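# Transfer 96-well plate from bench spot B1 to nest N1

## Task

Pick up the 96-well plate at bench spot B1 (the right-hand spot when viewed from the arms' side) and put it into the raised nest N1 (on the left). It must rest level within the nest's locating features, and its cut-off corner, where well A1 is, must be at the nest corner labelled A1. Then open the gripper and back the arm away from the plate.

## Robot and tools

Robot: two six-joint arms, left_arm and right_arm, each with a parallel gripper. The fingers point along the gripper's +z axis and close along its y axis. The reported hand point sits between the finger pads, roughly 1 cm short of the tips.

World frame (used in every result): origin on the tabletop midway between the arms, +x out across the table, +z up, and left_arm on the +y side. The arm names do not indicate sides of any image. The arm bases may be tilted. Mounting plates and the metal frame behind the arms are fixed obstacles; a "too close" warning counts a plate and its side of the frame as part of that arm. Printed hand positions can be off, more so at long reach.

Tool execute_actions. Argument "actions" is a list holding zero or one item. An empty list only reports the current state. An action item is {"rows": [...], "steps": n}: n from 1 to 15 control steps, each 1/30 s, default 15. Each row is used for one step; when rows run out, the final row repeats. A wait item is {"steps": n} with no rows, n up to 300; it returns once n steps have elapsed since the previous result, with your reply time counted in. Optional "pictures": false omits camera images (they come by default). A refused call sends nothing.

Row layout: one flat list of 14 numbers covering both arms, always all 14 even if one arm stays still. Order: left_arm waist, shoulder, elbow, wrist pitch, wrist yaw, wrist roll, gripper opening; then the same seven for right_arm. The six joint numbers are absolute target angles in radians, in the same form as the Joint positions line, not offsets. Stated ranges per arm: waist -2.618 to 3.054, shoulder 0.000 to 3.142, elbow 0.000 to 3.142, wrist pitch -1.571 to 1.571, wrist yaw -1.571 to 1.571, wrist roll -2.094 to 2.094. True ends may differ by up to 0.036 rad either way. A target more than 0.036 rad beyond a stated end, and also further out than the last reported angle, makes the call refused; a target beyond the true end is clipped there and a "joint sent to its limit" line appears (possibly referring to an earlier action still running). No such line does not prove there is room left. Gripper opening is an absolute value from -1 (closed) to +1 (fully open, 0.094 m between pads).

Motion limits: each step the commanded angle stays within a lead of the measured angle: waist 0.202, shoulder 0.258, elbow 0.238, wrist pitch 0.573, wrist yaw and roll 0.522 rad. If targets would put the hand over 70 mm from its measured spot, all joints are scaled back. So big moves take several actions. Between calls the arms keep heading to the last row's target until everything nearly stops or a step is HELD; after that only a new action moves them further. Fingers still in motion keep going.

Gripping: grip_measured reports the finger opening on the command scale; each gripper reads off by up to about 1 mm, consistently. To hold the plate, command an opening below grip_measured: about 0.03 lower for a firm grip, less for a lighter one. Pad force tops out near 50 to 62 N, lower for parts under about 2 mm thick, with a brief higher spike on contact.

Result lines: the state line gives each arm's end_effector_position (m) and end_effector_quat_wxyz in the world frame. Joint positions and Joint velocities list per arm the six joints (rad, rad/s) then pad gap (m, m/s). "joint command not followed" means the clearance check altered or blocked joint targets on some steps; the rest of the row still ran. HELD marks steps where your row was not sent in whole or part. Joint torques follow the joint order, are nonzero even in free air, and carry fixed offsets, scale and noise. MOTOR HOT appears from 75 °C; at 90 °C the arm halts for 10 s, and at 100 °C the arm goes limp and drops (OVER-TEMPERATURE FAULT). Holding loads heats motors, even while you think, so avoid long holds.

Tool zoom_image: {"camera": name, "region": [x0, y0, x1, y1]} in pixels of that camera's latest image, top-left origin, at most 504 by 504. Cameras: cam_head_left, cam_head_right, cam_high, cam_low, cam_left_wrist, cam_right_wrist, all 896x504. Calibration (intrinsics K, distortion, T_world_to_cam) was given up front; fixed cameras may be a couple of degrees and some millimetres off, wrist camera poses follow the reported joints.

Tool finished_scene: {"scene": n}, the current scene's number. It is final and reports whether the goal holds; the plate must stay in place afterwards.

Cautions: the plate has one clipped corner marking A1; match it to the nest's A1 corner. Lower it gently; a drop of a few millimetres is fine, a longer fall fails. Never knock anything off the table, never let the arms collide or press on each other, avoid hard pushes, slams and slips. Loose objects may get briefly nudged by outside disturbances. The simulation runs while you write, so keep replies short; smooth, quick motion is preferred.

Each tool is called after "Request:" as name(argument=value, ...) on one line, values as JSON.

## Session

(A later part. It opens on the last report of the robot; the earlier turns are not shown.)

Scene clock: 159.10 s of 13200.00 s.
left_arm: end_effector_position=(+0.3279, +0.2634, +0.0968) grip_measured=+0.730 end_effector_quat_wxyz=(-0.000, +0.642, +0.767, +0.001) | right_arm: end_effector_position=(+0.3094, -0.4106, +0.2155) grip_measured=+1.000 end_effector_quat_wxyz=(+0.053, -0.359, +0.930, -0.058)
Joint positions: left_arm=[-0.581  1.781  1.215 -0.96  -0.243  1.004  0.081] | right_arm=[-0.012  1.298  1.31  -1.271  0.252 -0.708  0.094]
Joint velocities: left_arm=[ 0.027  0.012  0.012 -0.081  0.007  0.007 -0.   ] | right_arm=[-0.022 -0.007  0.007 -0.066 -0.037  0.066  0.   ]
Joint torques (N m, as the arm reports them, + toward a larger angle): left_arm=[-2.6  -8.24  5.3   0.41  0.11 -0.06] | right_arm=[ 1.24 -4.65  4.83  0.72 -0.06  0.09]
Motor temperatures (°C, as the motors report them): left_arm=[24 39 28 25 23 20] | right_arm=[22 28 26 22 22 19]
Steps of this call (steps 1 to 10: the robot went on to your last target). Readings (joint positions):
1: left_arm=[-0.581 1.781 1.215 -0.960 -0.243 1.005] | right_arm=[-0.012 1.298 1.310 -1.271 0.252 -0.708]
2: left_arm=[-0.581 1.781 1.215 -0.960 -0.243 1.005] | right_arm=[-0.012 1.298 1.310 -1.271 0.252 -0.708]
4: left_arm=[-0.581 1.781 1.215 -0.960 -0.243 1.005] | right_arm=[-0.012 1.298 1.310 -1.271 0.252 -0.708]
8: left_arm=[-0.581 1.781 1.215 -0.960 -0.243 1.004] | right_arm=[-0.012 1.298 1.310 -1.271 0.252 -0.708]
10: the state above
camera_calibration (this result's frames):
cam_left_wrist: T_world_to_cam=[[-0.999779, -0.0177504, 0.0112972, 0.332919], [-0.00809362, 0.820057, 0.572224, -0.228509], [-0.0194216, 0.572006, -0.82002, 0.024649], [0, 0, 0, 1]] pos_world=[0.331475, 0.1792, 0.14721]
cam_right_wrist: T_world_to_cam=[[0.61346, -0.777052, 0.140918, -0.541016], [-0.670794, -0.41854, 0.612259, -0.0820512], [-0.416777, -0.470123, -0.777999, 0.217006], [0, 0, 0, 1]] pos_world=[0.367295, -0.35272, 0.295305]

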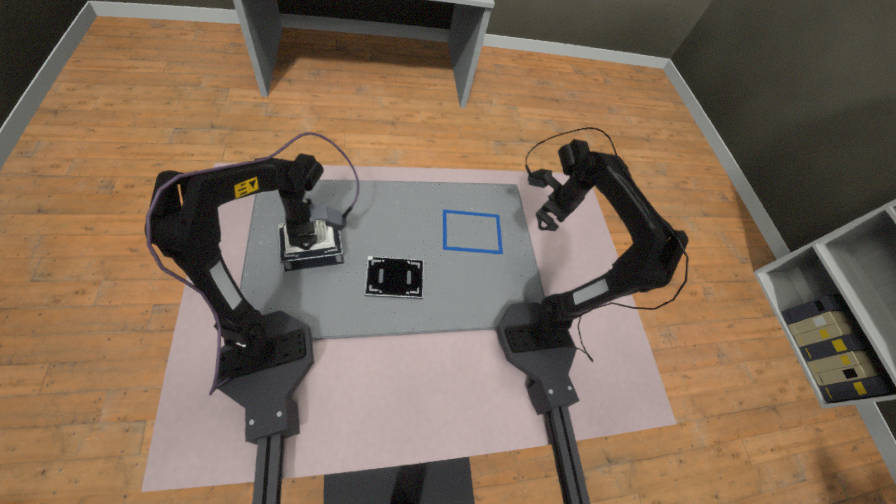

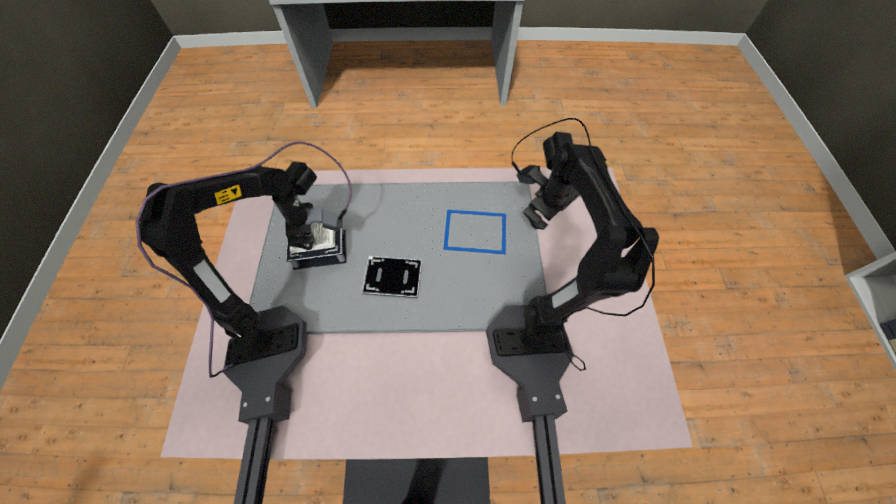

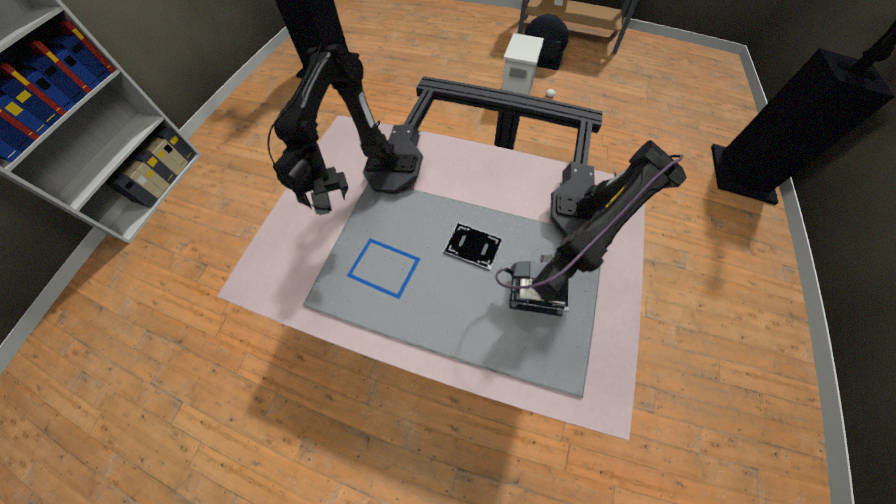

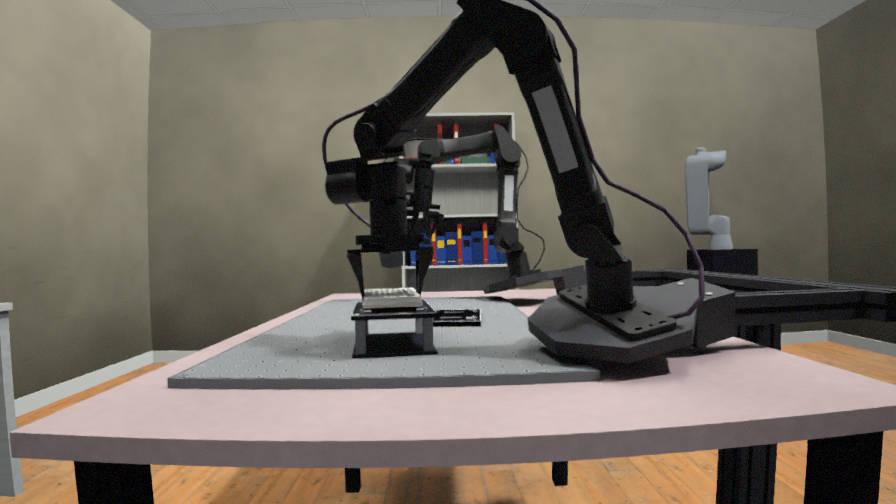

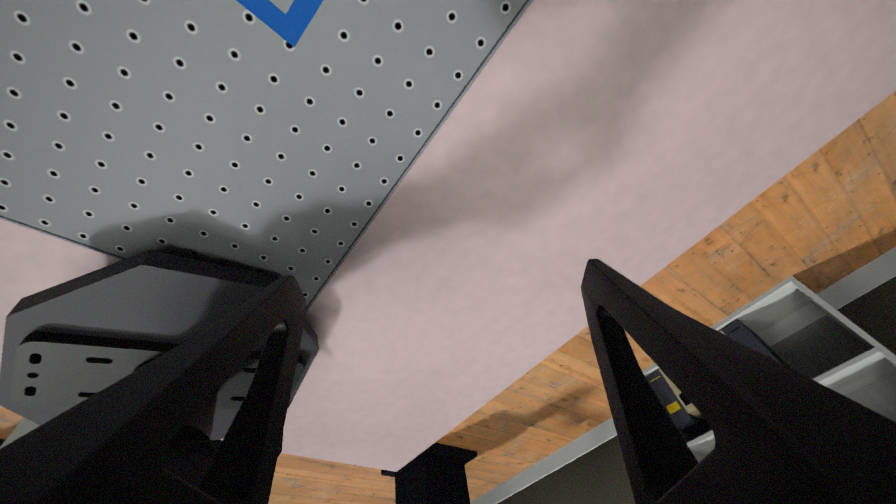

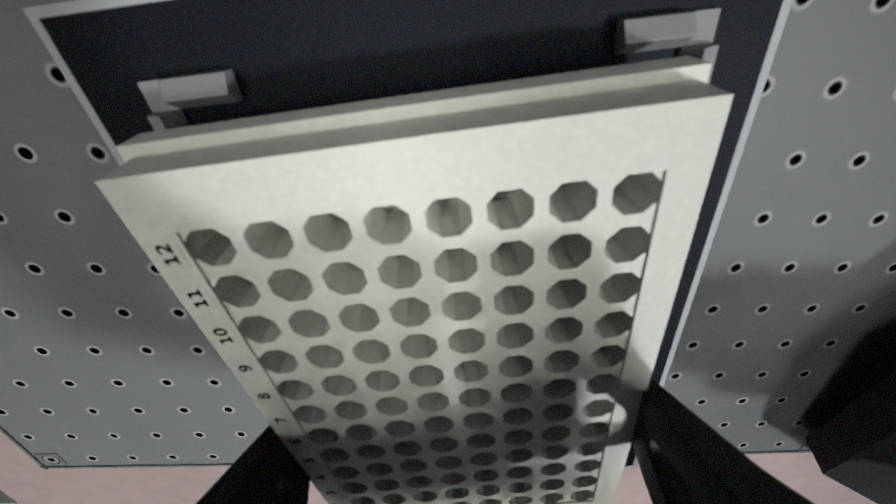

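Request:
execute_actions(actions=[{"rows":[[-0.585,1.797,1.22,-0.948,-0.235,1.02,0.685,0,1.3,1.3,-1.25,0.24,-0.7,1],[-0.585,1.797,1.22,-0.948,-0.235,1.02,0.685,0,1.3,1.3,-1.25,0.24,-0.7,1],[-0.585,1.797,1.22,-0.948,-0.235,1.02,0.685,0,1.3,1.3,-1.25,0.24,-0.7,1],[-0.585,1.805,1.22,-0.948,-0.235,1.02,0.685,0,1.3,1.3,-1.25,0.24,-0.7,1],[-0.585,1.812,1.22,-0.948,-0.235,1.02,0.685,0,1.3,1.3,-1.25,0.24,-0.7,1],[-0.585,1.818,1.22,-0.948,-0.235,1.02,0.685,0,1.3,1.3,-1.25,0.24,-0.7,1]],"steps":15}])

Scene clock: 180.37 s of 13200.00 s.
left_arm: end_effector_position=(+0.3257, +0.2624, +0.0894) grip_measured=+0.730 end_effector_quat_wxyz=(-0.011, +0.648, +0.762, -0.002) | right_arm: end_effector_position=(+0.3094, -0.4106, +0.2155) grip_measured=+1.000 end_effector_quat_wxyz=(+0.053, -0.359, +0.930, -0.058)
Joint positions: left_arm=[-0.581  1.807  1.215 -0.958 -0.245  1.013  0.081] | right_arm=[-0.012  1.298  1.31  -1.271  0.252 -0.708  0.094]
Joint velocities: left_arm=[-0.022 -0.012 -0.002 -0.095 -0.066 -0.051 -0.001] | right_arm=[-0.002  0.002 -0.002 -0.022 -0.037 -0.022  0.   ]
Joint torques (N m, as the arm reports them, + toward a larger angle): left_arm=[-2.5  -8.78  5.28  0.38  0.12  0.06] | right_arm=[ 1.34 -4.84  4.85  0.72 -0.08  0.06]
Motor temperatures (°C, as the motors report them): left_arm=[24 36 28 25 23 20] | right_arm=[22 28 26 22 22 19]
Steps of this call (steps 1 to 15: the robot went on to your last target; steps 16 to 90: nothing new was sent; then 17.77 s passed at rest; steps 91 to 105: all 15 steps of this action). Readings (joint positions):
91: left_arm=[-0.581 1.781 1.215 -0.960 -0.243 1.006] | right_arm=[-0.012 1.298 1.310 -1.271 0.252 -0.708]
92: left_arm=[-0.581 1.781 1.215 -0.960 -0.243 1.007] | right_arm=[-0.012 1.298 1.310 -1.271 0.252 -0.708]
94: left_arm=[-0.581 1.783 1.215 -0.960 -0.243 1.010] | right_arm=[-0.012 1.298 1.310 -1.271 0.252 -0.708]
98: left_arm=[-0.581 1.802 1.215 -0.959 -0.243 1.012] | right_arm=[-0.012 1.298 1.310 -1.271 0.252 -0.708]
105: the state above
camera_calibration (this result's frames):
cam_left_wrist: T_world_to_cam=[[-0.999489, -0.00314197, 0.0318111, 0.325067], [0.0159106, 0.814228, 0.580326, -0.230512], [-0.0277248, 0.580536, -0.813762, 0.018953], [0, 0, 0, 1]] pos_world=[0.329094, 0.177708, 0.138855]
cam_right_wrist: T_world_to_cam=[[0.61346, -0.777052, 0.140918, -0.541016], [-0.670794, -0.41854, 0.612259, -0.0820512], [-0.416777, -0.470123, -0.777999, 0.217006], [0, 0, 0, 1]] pos_world=[0.367295, -0.35272, 0.295305]

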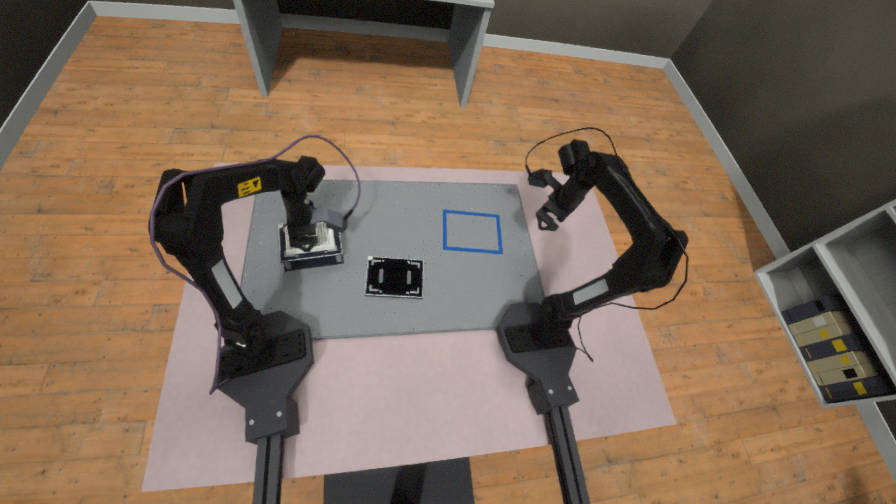

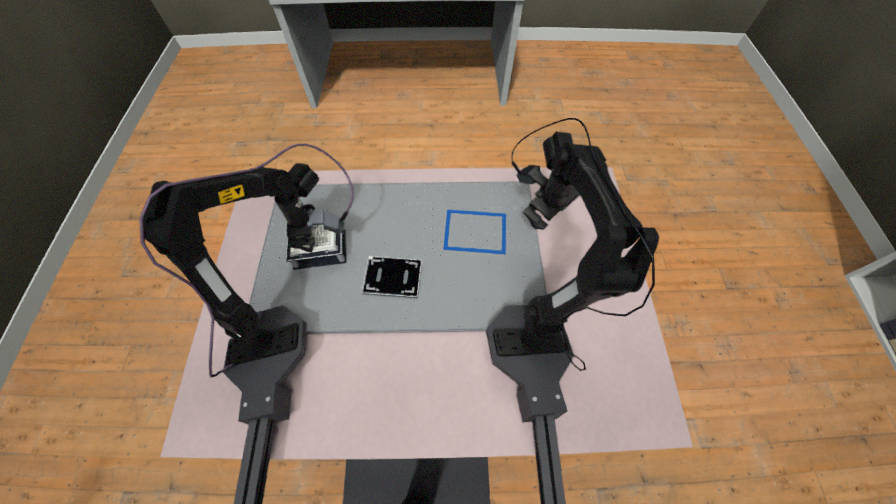

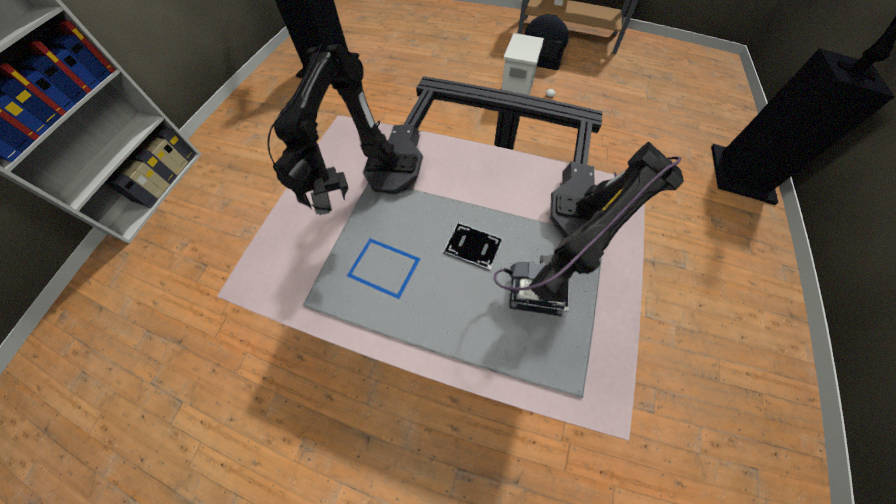

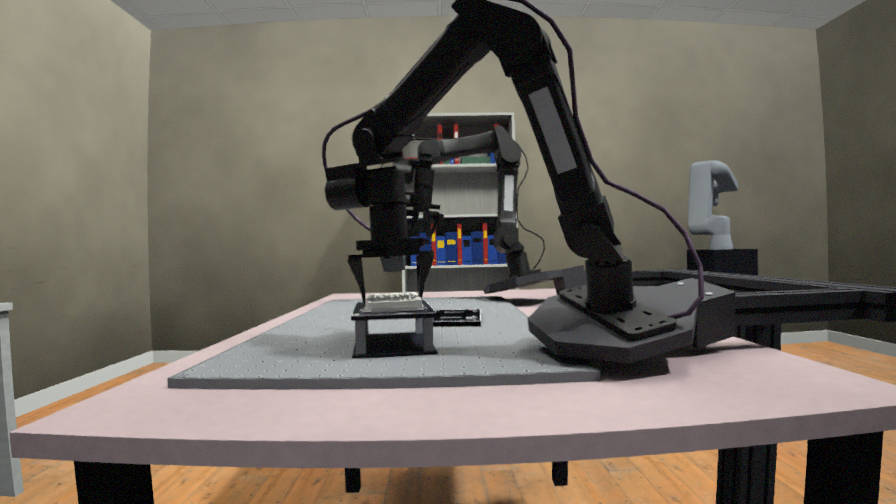

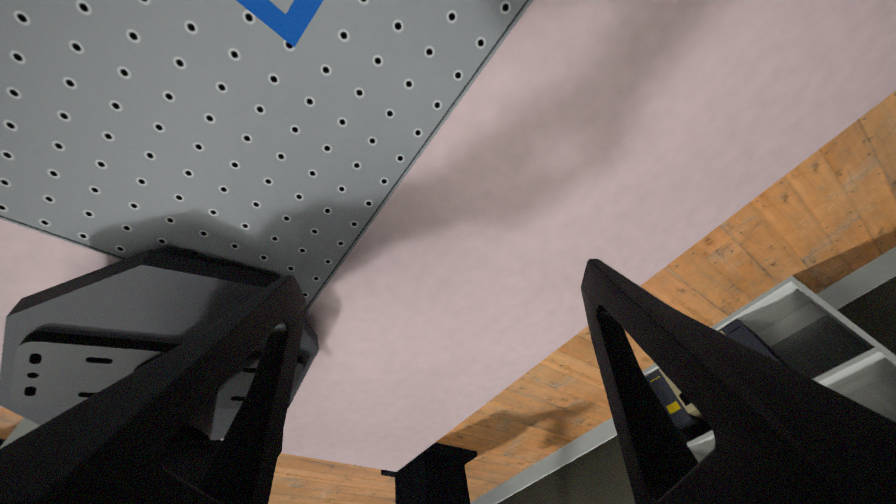

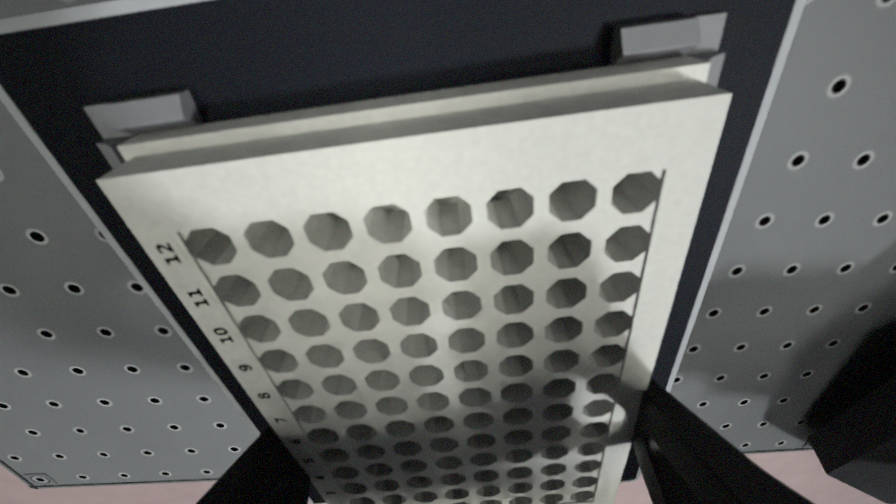

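Request:
zoom_image(camera="cam_low", region=[340,270,450,330])

Region (340, 270, 450, 330) of cam_low's 896x504 image, scaled by 4.582, with more detail than that image has; it fills the top 275 rows of this view, and the rest is white.

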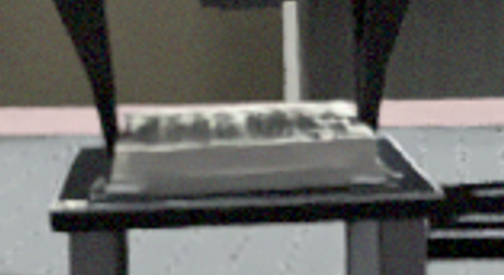

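Request:
execute_actions(actions=[{"rows":[[-0.585,1.826,1.22,-0.94,-0.235,1.02,0.685,0,1.3,1.3,-1.25,0.24,-0.7,1],[-0.585,1.83,1.22,-0.94,-0.235,1.02,0.685,0,1.3,1.3,-1.25,0.24,-0.7,1]],"steps":15}])

Request:
zoom_image(camera="cam_low", region=[340,270,450,330])

Scene clock: 189.10 s of 13200.00 s.
left_arm: end_effector_position=(+0.3257, +0.2624, +0.0894) grip_measured=+0.730 end_effector_quat_wxyz=(-0.011, +0.648, +0.762, -0.002) | right_arm: end_effector_position=(+0.3094, -0.4106, +0.2155) grip_measured=+1.000 end_effector_quat_wxyz=(+0.053, -0.359, +0.930, -0.058)
Joint positions: left_arm=[-0.581  1.807  1.215 -0.958 -0.245  1.013  0.081] | right_arm=[-0.012  1.298  1.31  -1.271  0.252 -0.708  0.094]
Joint velocities: left_arm=[-0.002 -0.017  0.002  0.007 -0.022  0.007 -0.001] | right_arm=[-0.007  0.007  0.002 -0.051 -0.007  0.022  0.   ]
Joint torques (N m, as the arm reports them, + toward a larger angle): left_arm=[-2.62 -7.77  5.23  0.43  0.12  0.09] | right_arm=[ 1.26 -4.71  4.82  0.74 -0.1   0.07]
Motor temperatures (°C, as the motors report them): left_arm=[24 36 28 24 23 20] | right_arm=[22 28 26 22 22 19]
Steps of this call (steps 1 to 15: the robot went on to your last target; steps 16 to 90: nothing new was sent; then 5.23 s passed at rest; steps 91 to 105: all 15 steps of this action). Readings (joint positions):
91: left_arm=[-0.581 1.807 1.215 -0.958 -0.245 1.013] | right_arm=[-0.012 1.298 1.310 -1.271 0.252 -0.708]
92: left_arm=[-0.581 1.807 1.215 -0.958 -0.245 1.013] | right_arm=[-0.012 1.298 1.310 -1.271 0.252 -0.708]
94: left_arm=[-0.581 1.807 1.215 -0.958 -0.245 1.013] | right_arm=[-0.012 1.298 1.310 -1.271 0.252 -0.708]
98: left_arm=[-0.581 1.807 1.215 -0.958 -0.245 1.013] | right_arm=[-0.012 1.298 1.310 -1.271 0.252 -0.708]
105: the state above
camera_calibration (this result's frames):
cam_left_wrist: T_world_to_cam=[[-0.999489, -0.00314197, 0.0318111, 0.325067], [0.0159106, 0.814228, 0.580326, -0.230512], [-0.0277248, 0.580536, -0.813762, 0.018953], [0, 0, 0, 1]] pos_world=[0.329094, 0.177708, 0.138855]
cam_right_wrist: T_world_to_cam=[[0.61346, -0.777052, 0.140918, -0.541016], [-0.670794, -0.41854, 0.612259, -0.0820512], [-0.416777, -0.470123, -0.777999, 0.217006], [0, 0, 0, 1]] pos_world=[0.367295, -0.35272, 0.295305]

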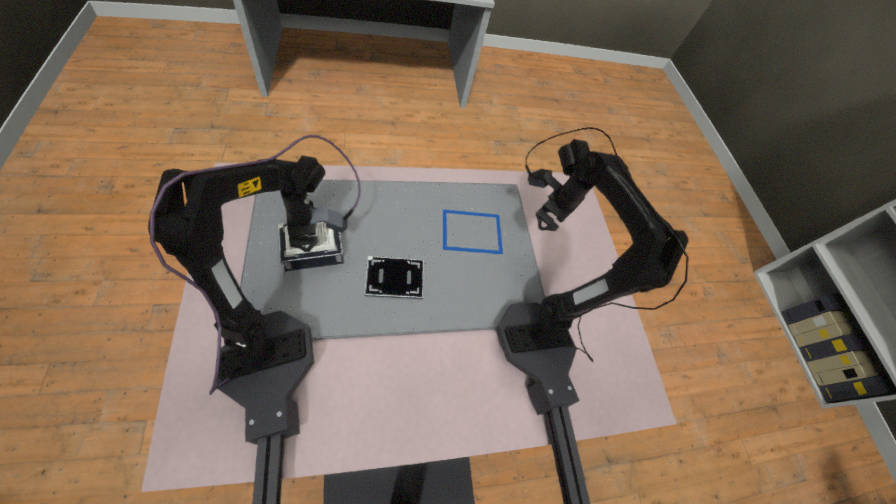

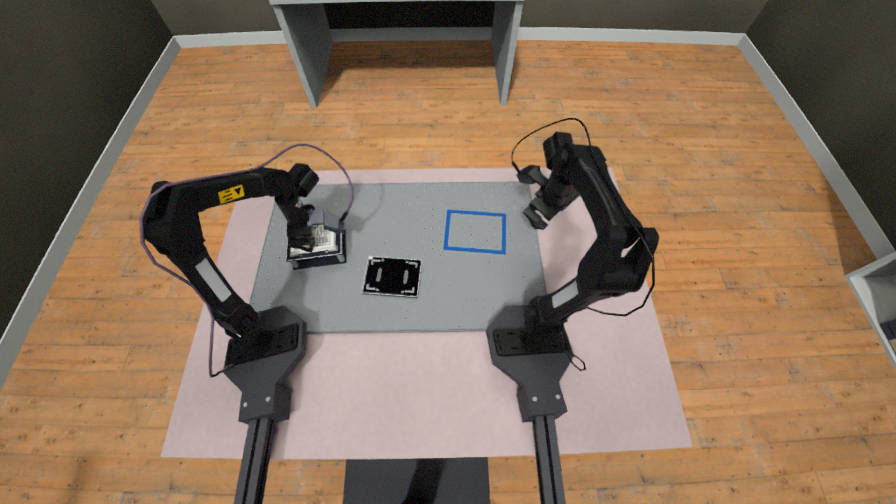

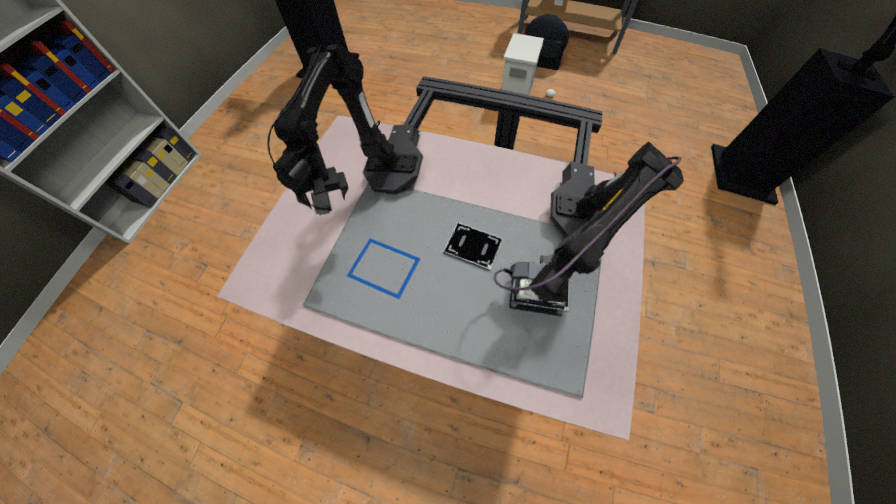

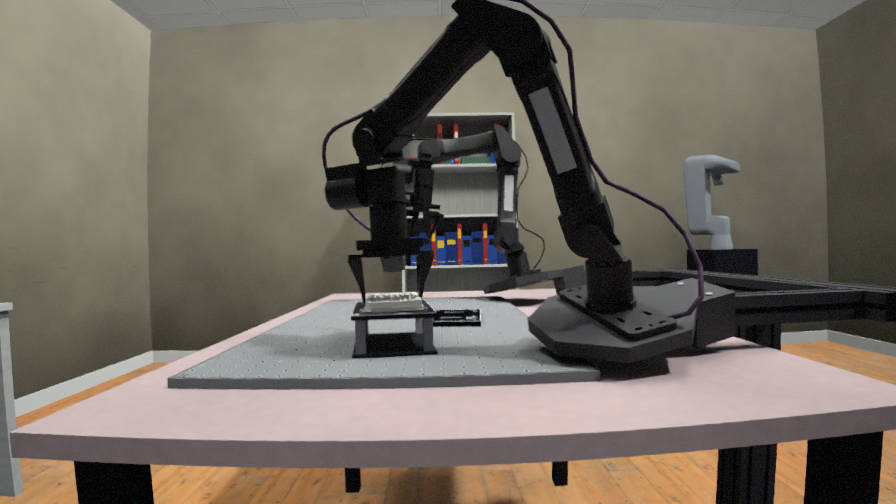

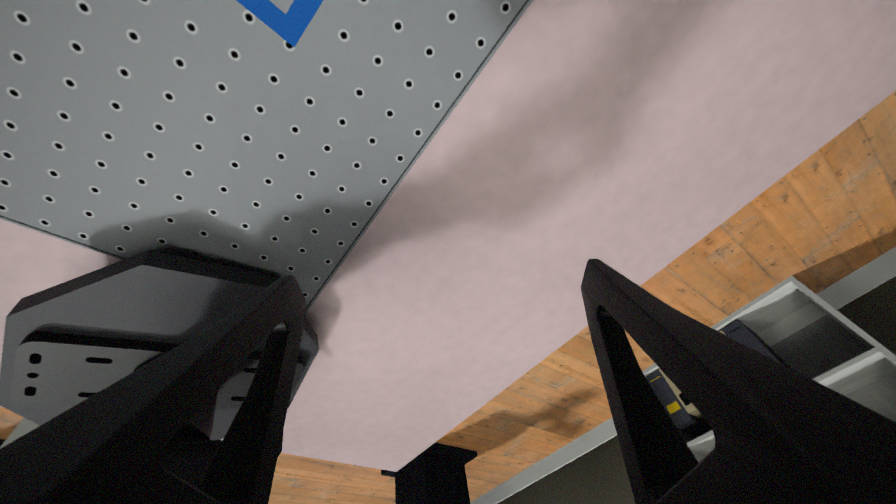

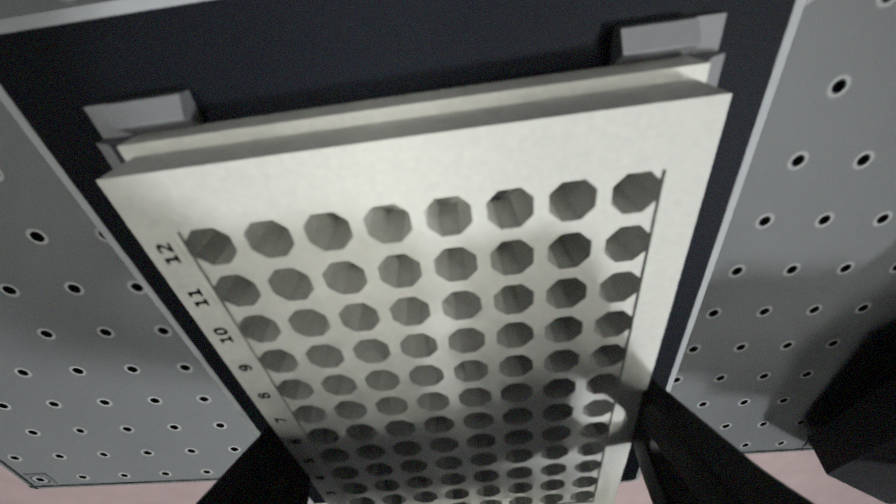

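Region (340, 270, 450, 330) of cam_low's 896x504 image, scaled by 4.582, with more detail than that image has; it fills the top 275 rows of this view, and the rest is white.

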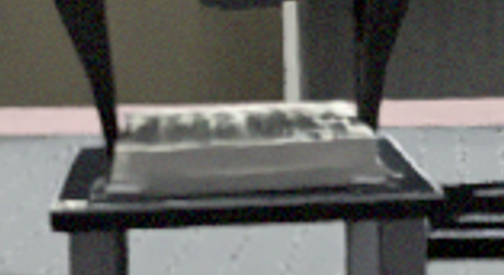

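Blocked; likely on a chamfer. Open and see.

Request:
execute_actions(actions=[{"rows":[[-0.585,1.805,1.22,-0.95,-0.235,1.02,0.72,0,1.3,1.3,-1.25,0.24,-0.7,1],[-0.585,1.805,1.22,-0.95,-0.235,1.02,0.72,0,1.3,1.3,-1.25,0.24,-0.7,1],[-0.585,1.805,1.22,-0.95,-0.235,1.02,1,0,1.3,1.3,-1.25,0.24,-0.7,1]],"steps":15}])

Request:
zoom_image(camera="cam_low", region=[340,270,450,330])

Scene clock: 194.63 s of 13200.00 s.
left_arm: end_effector_position=(+0.3259, +0.2624, +0.0894) grip_measured=+1.000 end_effector_quat_wxyz=(-0.011, +0.648, +0.762, -0.002) | right_arm: end_effector_position=(+0.3094, -0.4106, +0.2155) grip_measured=+1.000 end_effector_quat_wxyz=(+0.053, -0.359, +0.930, -0.058)
Joint positions: left_arm=[-0.581  1.807  1.215 -0.957 -0.245  1.014  0.094] | right_arm=[-0.012  1.298  1.31  -1.271  0.252 -0.708  0.094]
Joint velocities: left_arm=[ 0.002 -0.007  0.017 -0.037  0.037 -0.037  0.   ] | right_arm=[-0.002 -0.002 -0.012 -0.007  0.037 -0.007  0.   ]
Joint torques (N m, as the arm reports them, + toward a larger angle): left_arm=[-2.63 -9.88  5.23  0.34  0.12  0.08] | right_arm=[ 1.4  -4.82  4.79  0.74 -0.09  0.07]
Motor temperatures (°C, as the motors report them): left_arm=[24 35 28 24 23 20] | right_arm=[22 28 26 22 22 19]
Steps of this call (steps 1 to 15: the robot went on to your last target; steps 16 to 90: nothing new was sent; then 2.03 s passed at rest; steps 91 to 105: all 15 steps of this action). Readings (joint positions):
91: left_arm=[-0.581 1.807 1.215 -0.958 -0.245 1.013] | right_arm=[-0.012 1.298 1.310 -1.271 0.252 -0.708]
92: left_arm=[-0.581 1.807 1.215 -0.958 -0.245 1.013] | right_arm=[-0.012 1.298 1.310 -1.271 0.252 -0.708]
94: left_arm=[-0.581 1.807 1.215 -0.958 -0.245 1.013] | right_arm=[-0.012 1.298 1.310 -1.271 0.252 -0.708]
98: left_arm=[-0.581 1.807 1.215 -0.957 -0.245 1.014] | right_arm=[-0.012 1.298 1.310 -1.271 0.252 -0.708]
105: the state above
camera_calibration (this result's frames):
cam_left_wrist: T_world_to_cam=[[-0.999512, -0.00255301, 0.0311357, 0.325151], [0.0159903, 0.814391, 0.580096, -0.230502], [-0.0268377, 0.58031, -0.813953, 0.018783], [0, 0, 0, 1]] pos_world=[0.329182, 0.177649, 0.138878]
cam_right_wrist: T_world_to_cam=[[0.61346, -0.777052, 0.140918, -0.541016], [-0.670794, -0.41854, 0.612259, -0.0820512], [-0.416777, -0.470123, -0.777999, 0.217006], [0, 0, 0, 1]] pos_world=[0.367295, -0.35272, 0.295305]

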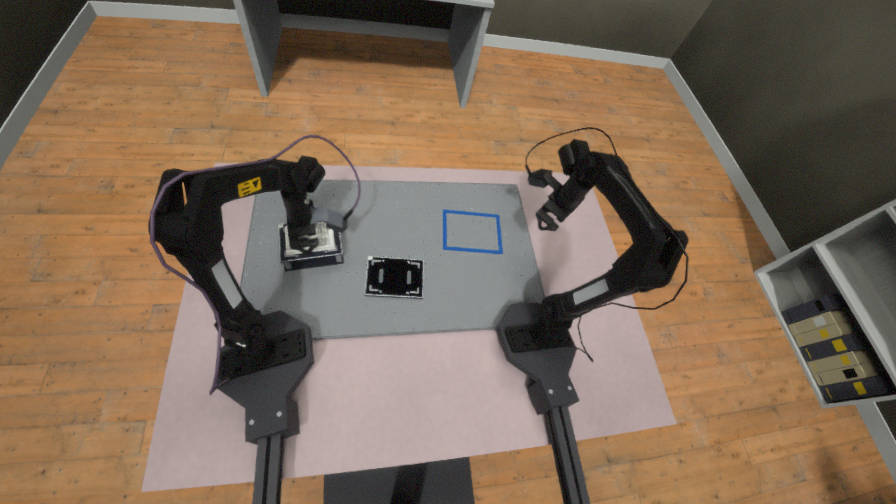

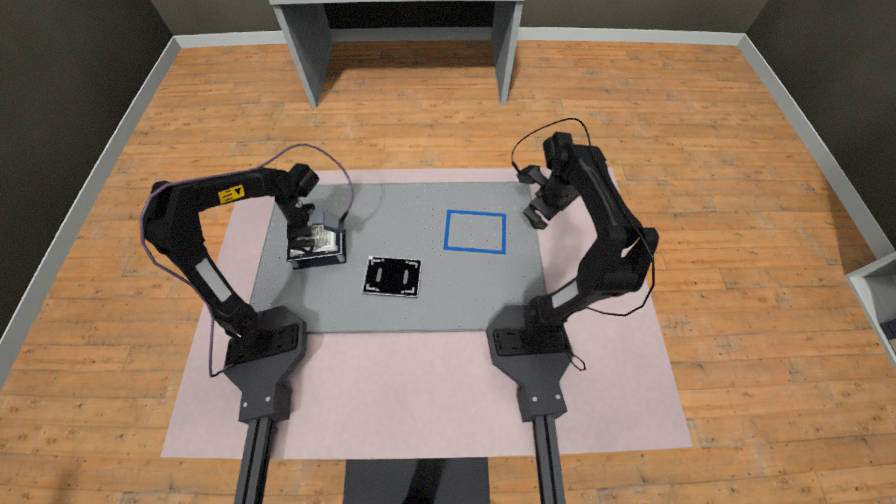

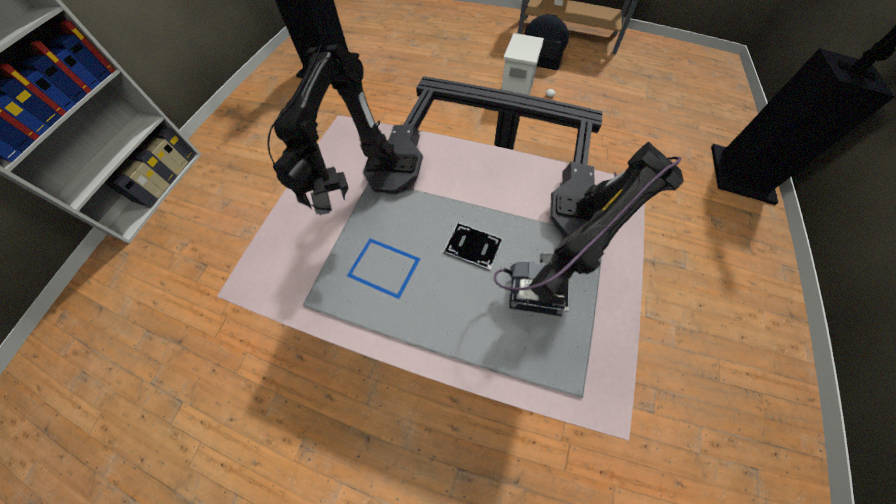

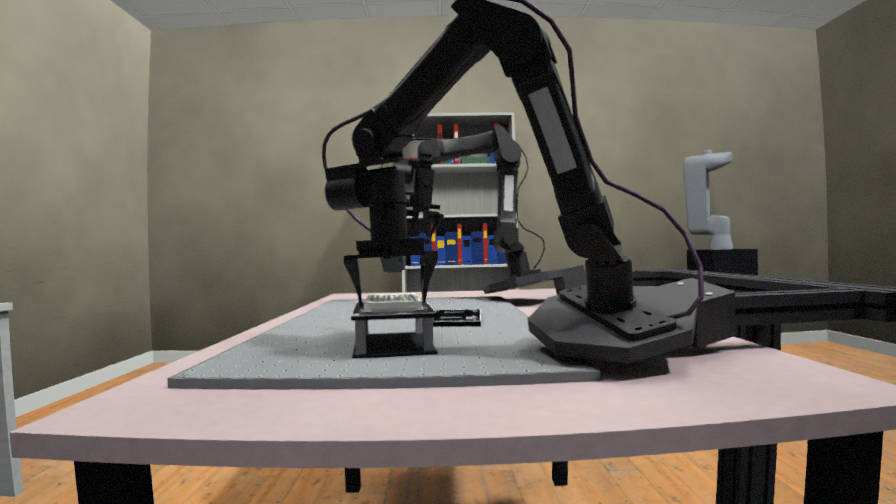

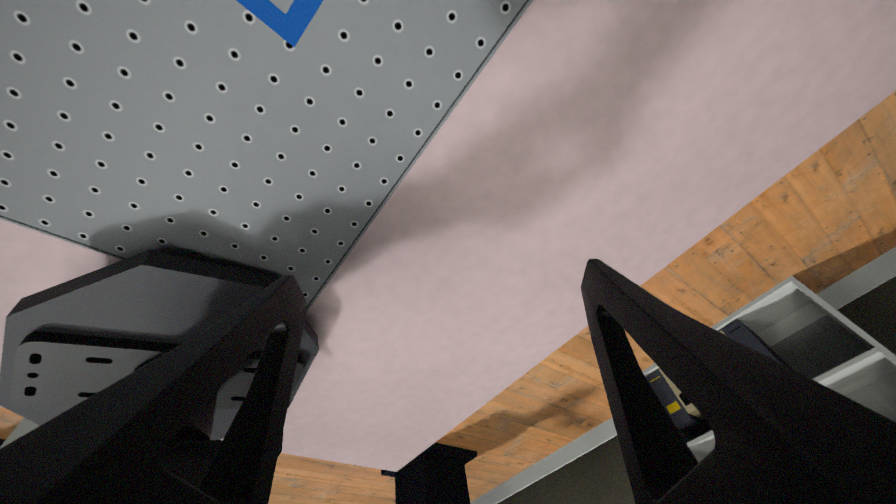

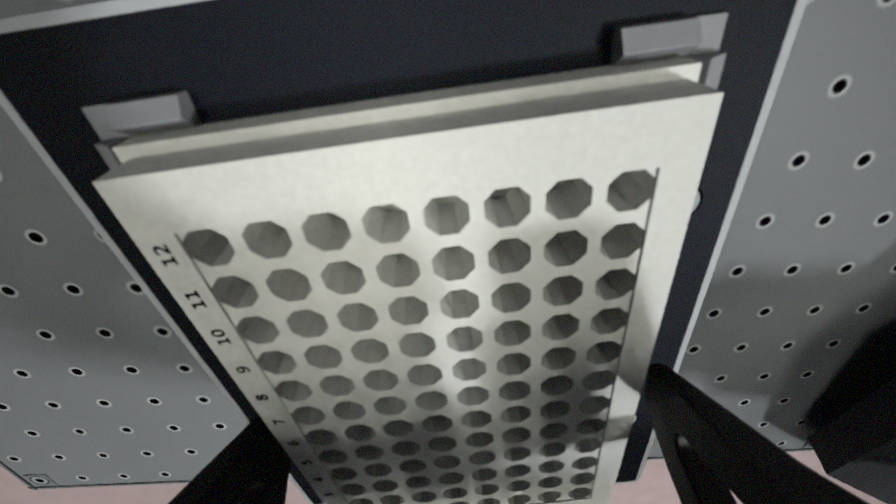

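Region (340, 270, 450, 330) of cam_low's 896x504 image, scaled by 4.582, with more detail than that image has; it fills the top 275 rows of this view, and the rest is white.

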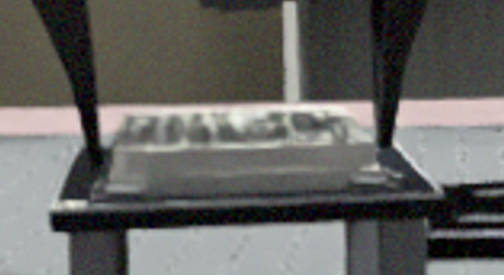

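Request:
execute_actions(actions=[{"rows":[[-0.585,1.78,1.22,-0.98,-0.235,1.02,1,0,1.3,1.3,-1.25,0.24,-0.7,1],[-0.585,1.76,1.22,-0.99,-0.235,1.02,1,0,1.3,1.3,-1.25,0.24,-0.7,1],[-0.585,1.74,1.22,-1.0,-0.235,1.02,1,0,1.3,1.3,-1.25,0.24,-0.7,1],[-0.585,1.72,1.22,-1.01,-0.235,1.02,1,0,1.3,1.3,-1.25,0.24,-0.7,1],[-0.585,1.69,1.22,-1.02,-0.235,1.02,1,0,1.3,1.3,-1.25,0.24,-0.7,1],[-0.585,1.66,1.22,-1.03,-0.235,1.02,1,0,1.3,1.3,-1.25,0.24,-0.7,1],[-0.585,1.62,1.22,-1.05,-0.235,1.02,1,0,1.3,1.3,-1.25,0.24,-0.7,1],[-0.585,1.58,1.22,-1.06,-0.235,1.02,1,0,1.3,1.3,-1.25,0.24,-0.7,1],[-0.585,1.54,1.22,-1.07,-0.235,1.02,1,0,1.3,1.3,-1.25,0.24,-0.7,1],[-0.585,1.5,1.22,-1.08,-0.235,1.02,1,0,1.3,1.3,-1.25,0.24,-0.7,1]],"steps":15}])

Request:
zoom_image(camera="cam_right_wrist", region=[200,0,704,400])

Request:
zoom_image(camera="cam_low", region=[345,280,440,325])

Scene clock: 206.10 s of 13200.00 s.
left_arm: end_effector_position=(+0.3253, +0.2868, +0.1799) grip_measured=+1.000 end_effector_quat_wxyz=(+0.094, +0.624, +0.775, +0.032) | right_arm: end_effector_position=(+0.3094, -0.4106, +0.2155) grip_measured=+1.000 end_effector_quat_wxyz=(+0.053, -0.359, +0.930, -0.058)
Joint positions: left_arm=[-0.581  1.487  1.215 -1.051 -0.245  1.014  0.094] | right_arm=[-0.012  1.298  1.31  -1.271  0.252 -0.708  0.094]
Joint velocities: left_arm=[ 0.012  0.002  0.007 -0.125 -0.037 -0.081  0.   ] | right_arm=[ 0.007 -0.007 -0.002 -0.007 -0.007  0.037  0.   ]
Joint torques (N m, as the arm reports them, + toward a larger angle): left_arm=[-2.02 -6.08  5.92  0.51  0.13  0.07] | right_arm=[ 1.39 -4.82  4.89  0.72 -0.1   0.1 ]
Motor temperatures (°C, as the motors report them): left_arm=[24 36 28 24 23 20] | right_arm=[22 28 26 22 22 19]
Steps of this call (steps 1 to 15: the robot went on to your last target; steps 16 to 90: nothing new was sent; then 7.97 s passed at rest; steps 91 to 105: all 15 steps of this action). Readings (joint positions):
91: left_arm=[-0.581 1.807 1.215 -0.958 -0.245 1.014] | right_arm=[-0.012 1.298 1.310 -1.271 0.252 -0.708]
92: left_arm=[-0.581 1.805 1.215 -0.960 -0.245 1.014] | right_arm=[-0.012 1.298 1.310 -1.271 0.252 -0.708]
94: left_arm=[-0.581 1.789 1.215 -0.970 -0.245 1.014] | right_arm=[-0.012 1.298 1.310 -1.271 0.252 -0.708]
98: left_arm=[-0.581 1.686 1.215 -1.002 -0.245 1.014] | right_arm=[-0.012 1.298 1.310 -1.271 0.252 -0.708]
105: the state above
camera_calibration (this result's frames):
cam_left_wrist: T_world_to_cam=[[-0.983661, -0.0617762, -0.169101, 0.369611], [-0.139249, 0.856423, 0.497141, -0.249502], [0.11411, 0.512566, -0.851032, 0.0584968], [0, 0, 0, 1]] pos_world=[0.322153, 0.206529, 0.236322]
cam_right_wrist: T_world_to_cam=[[0.61346, -0.777052, 0.140918, -0.541016], [-0.670794, -0.41854, 0.612259, -0.0820512], [-0.416777, -0.470123, -0.777999, 0.217006], [0, 0, 0, 1]] pos_world=[0.367295, -0.35272, 0.295305]

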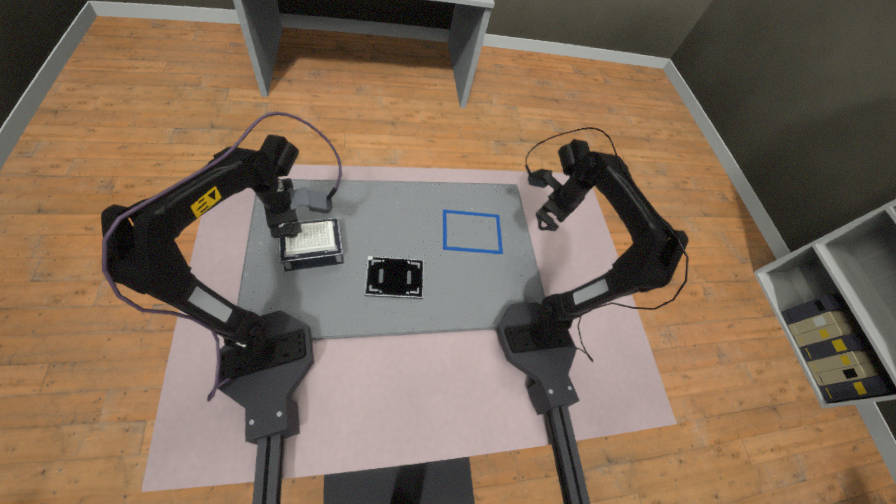

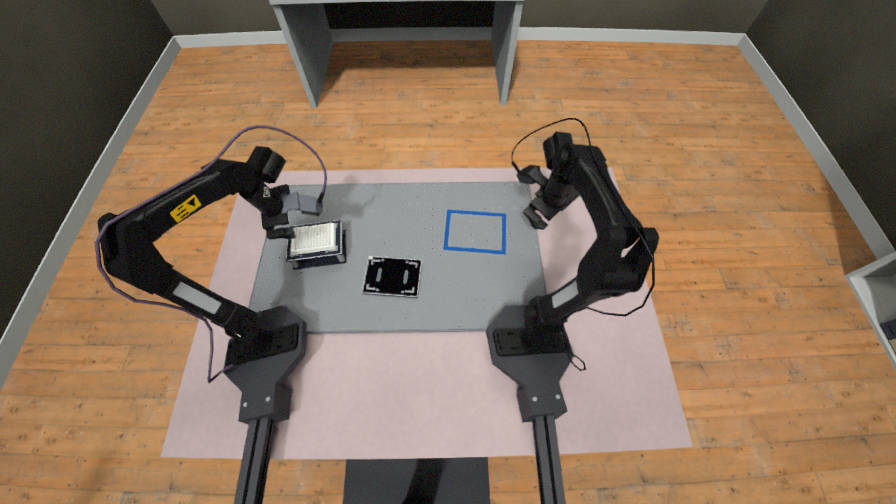

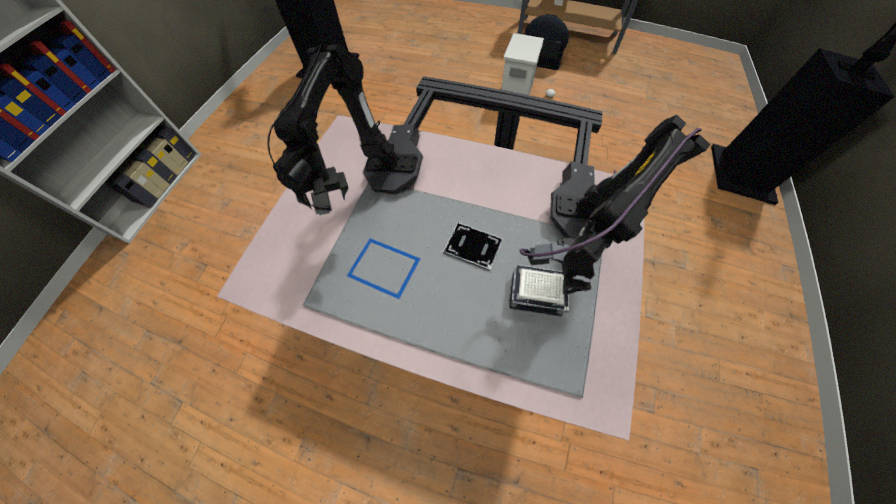

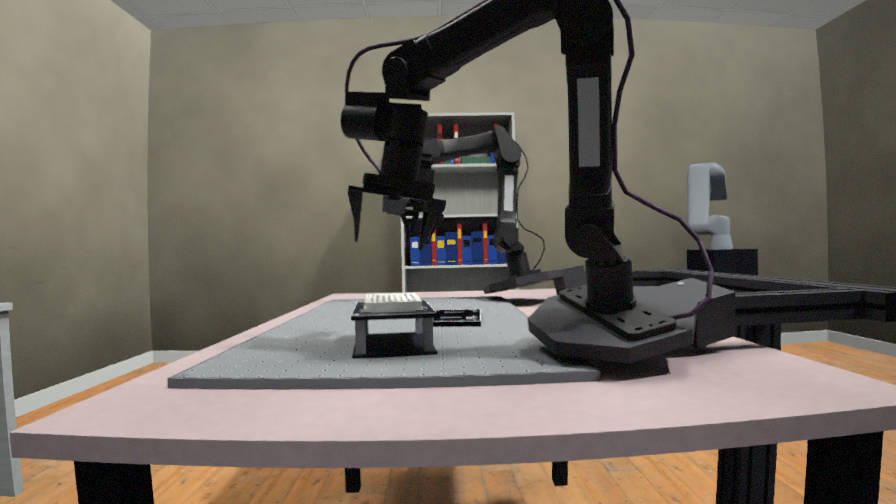

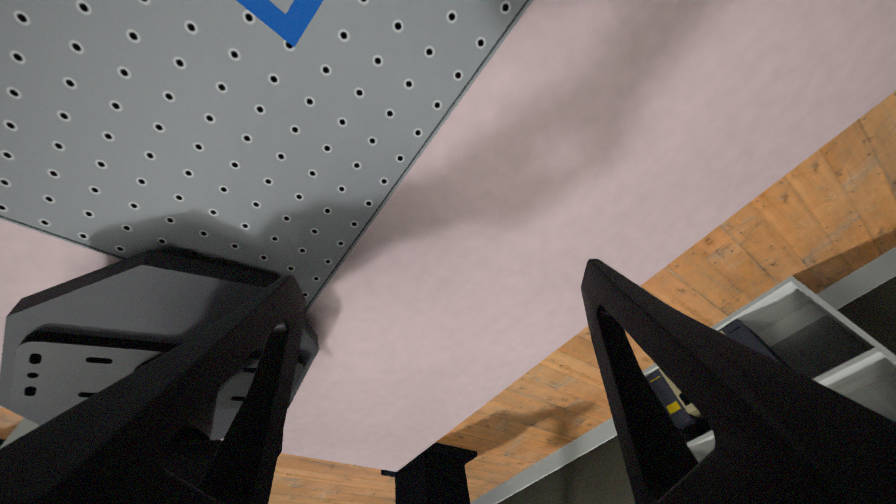

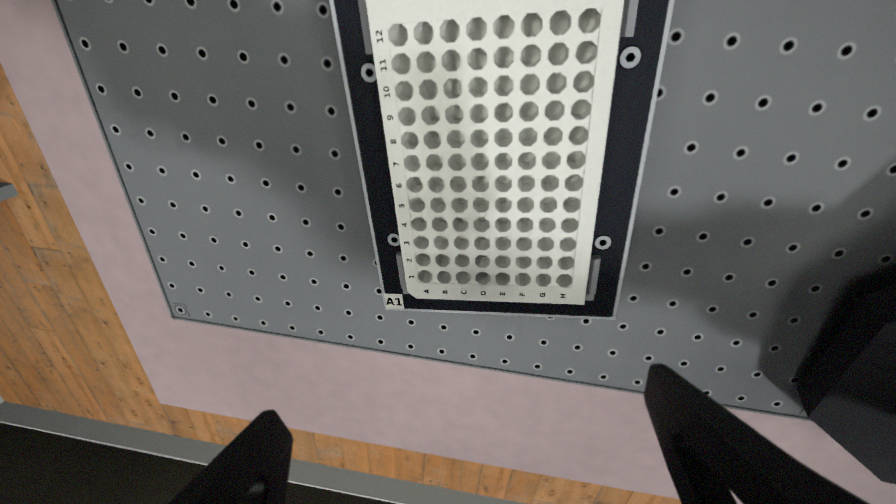

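Region (200, 0, 704, 400) of cam_right_wrist's 896x504 image, scaled by 1.000; it fills the top 400 rows of this view, and the rest is white.

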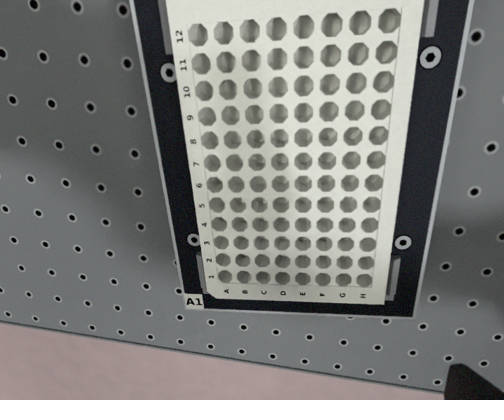

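Region (345, 280, 440, 325) of cam_low's 896x504 image, scaled by 5.305, with more detail than that image has; it fills the top 239 rows of this view, and the rest is white.

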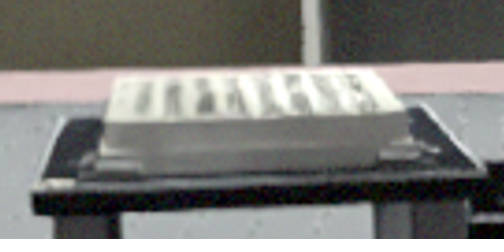

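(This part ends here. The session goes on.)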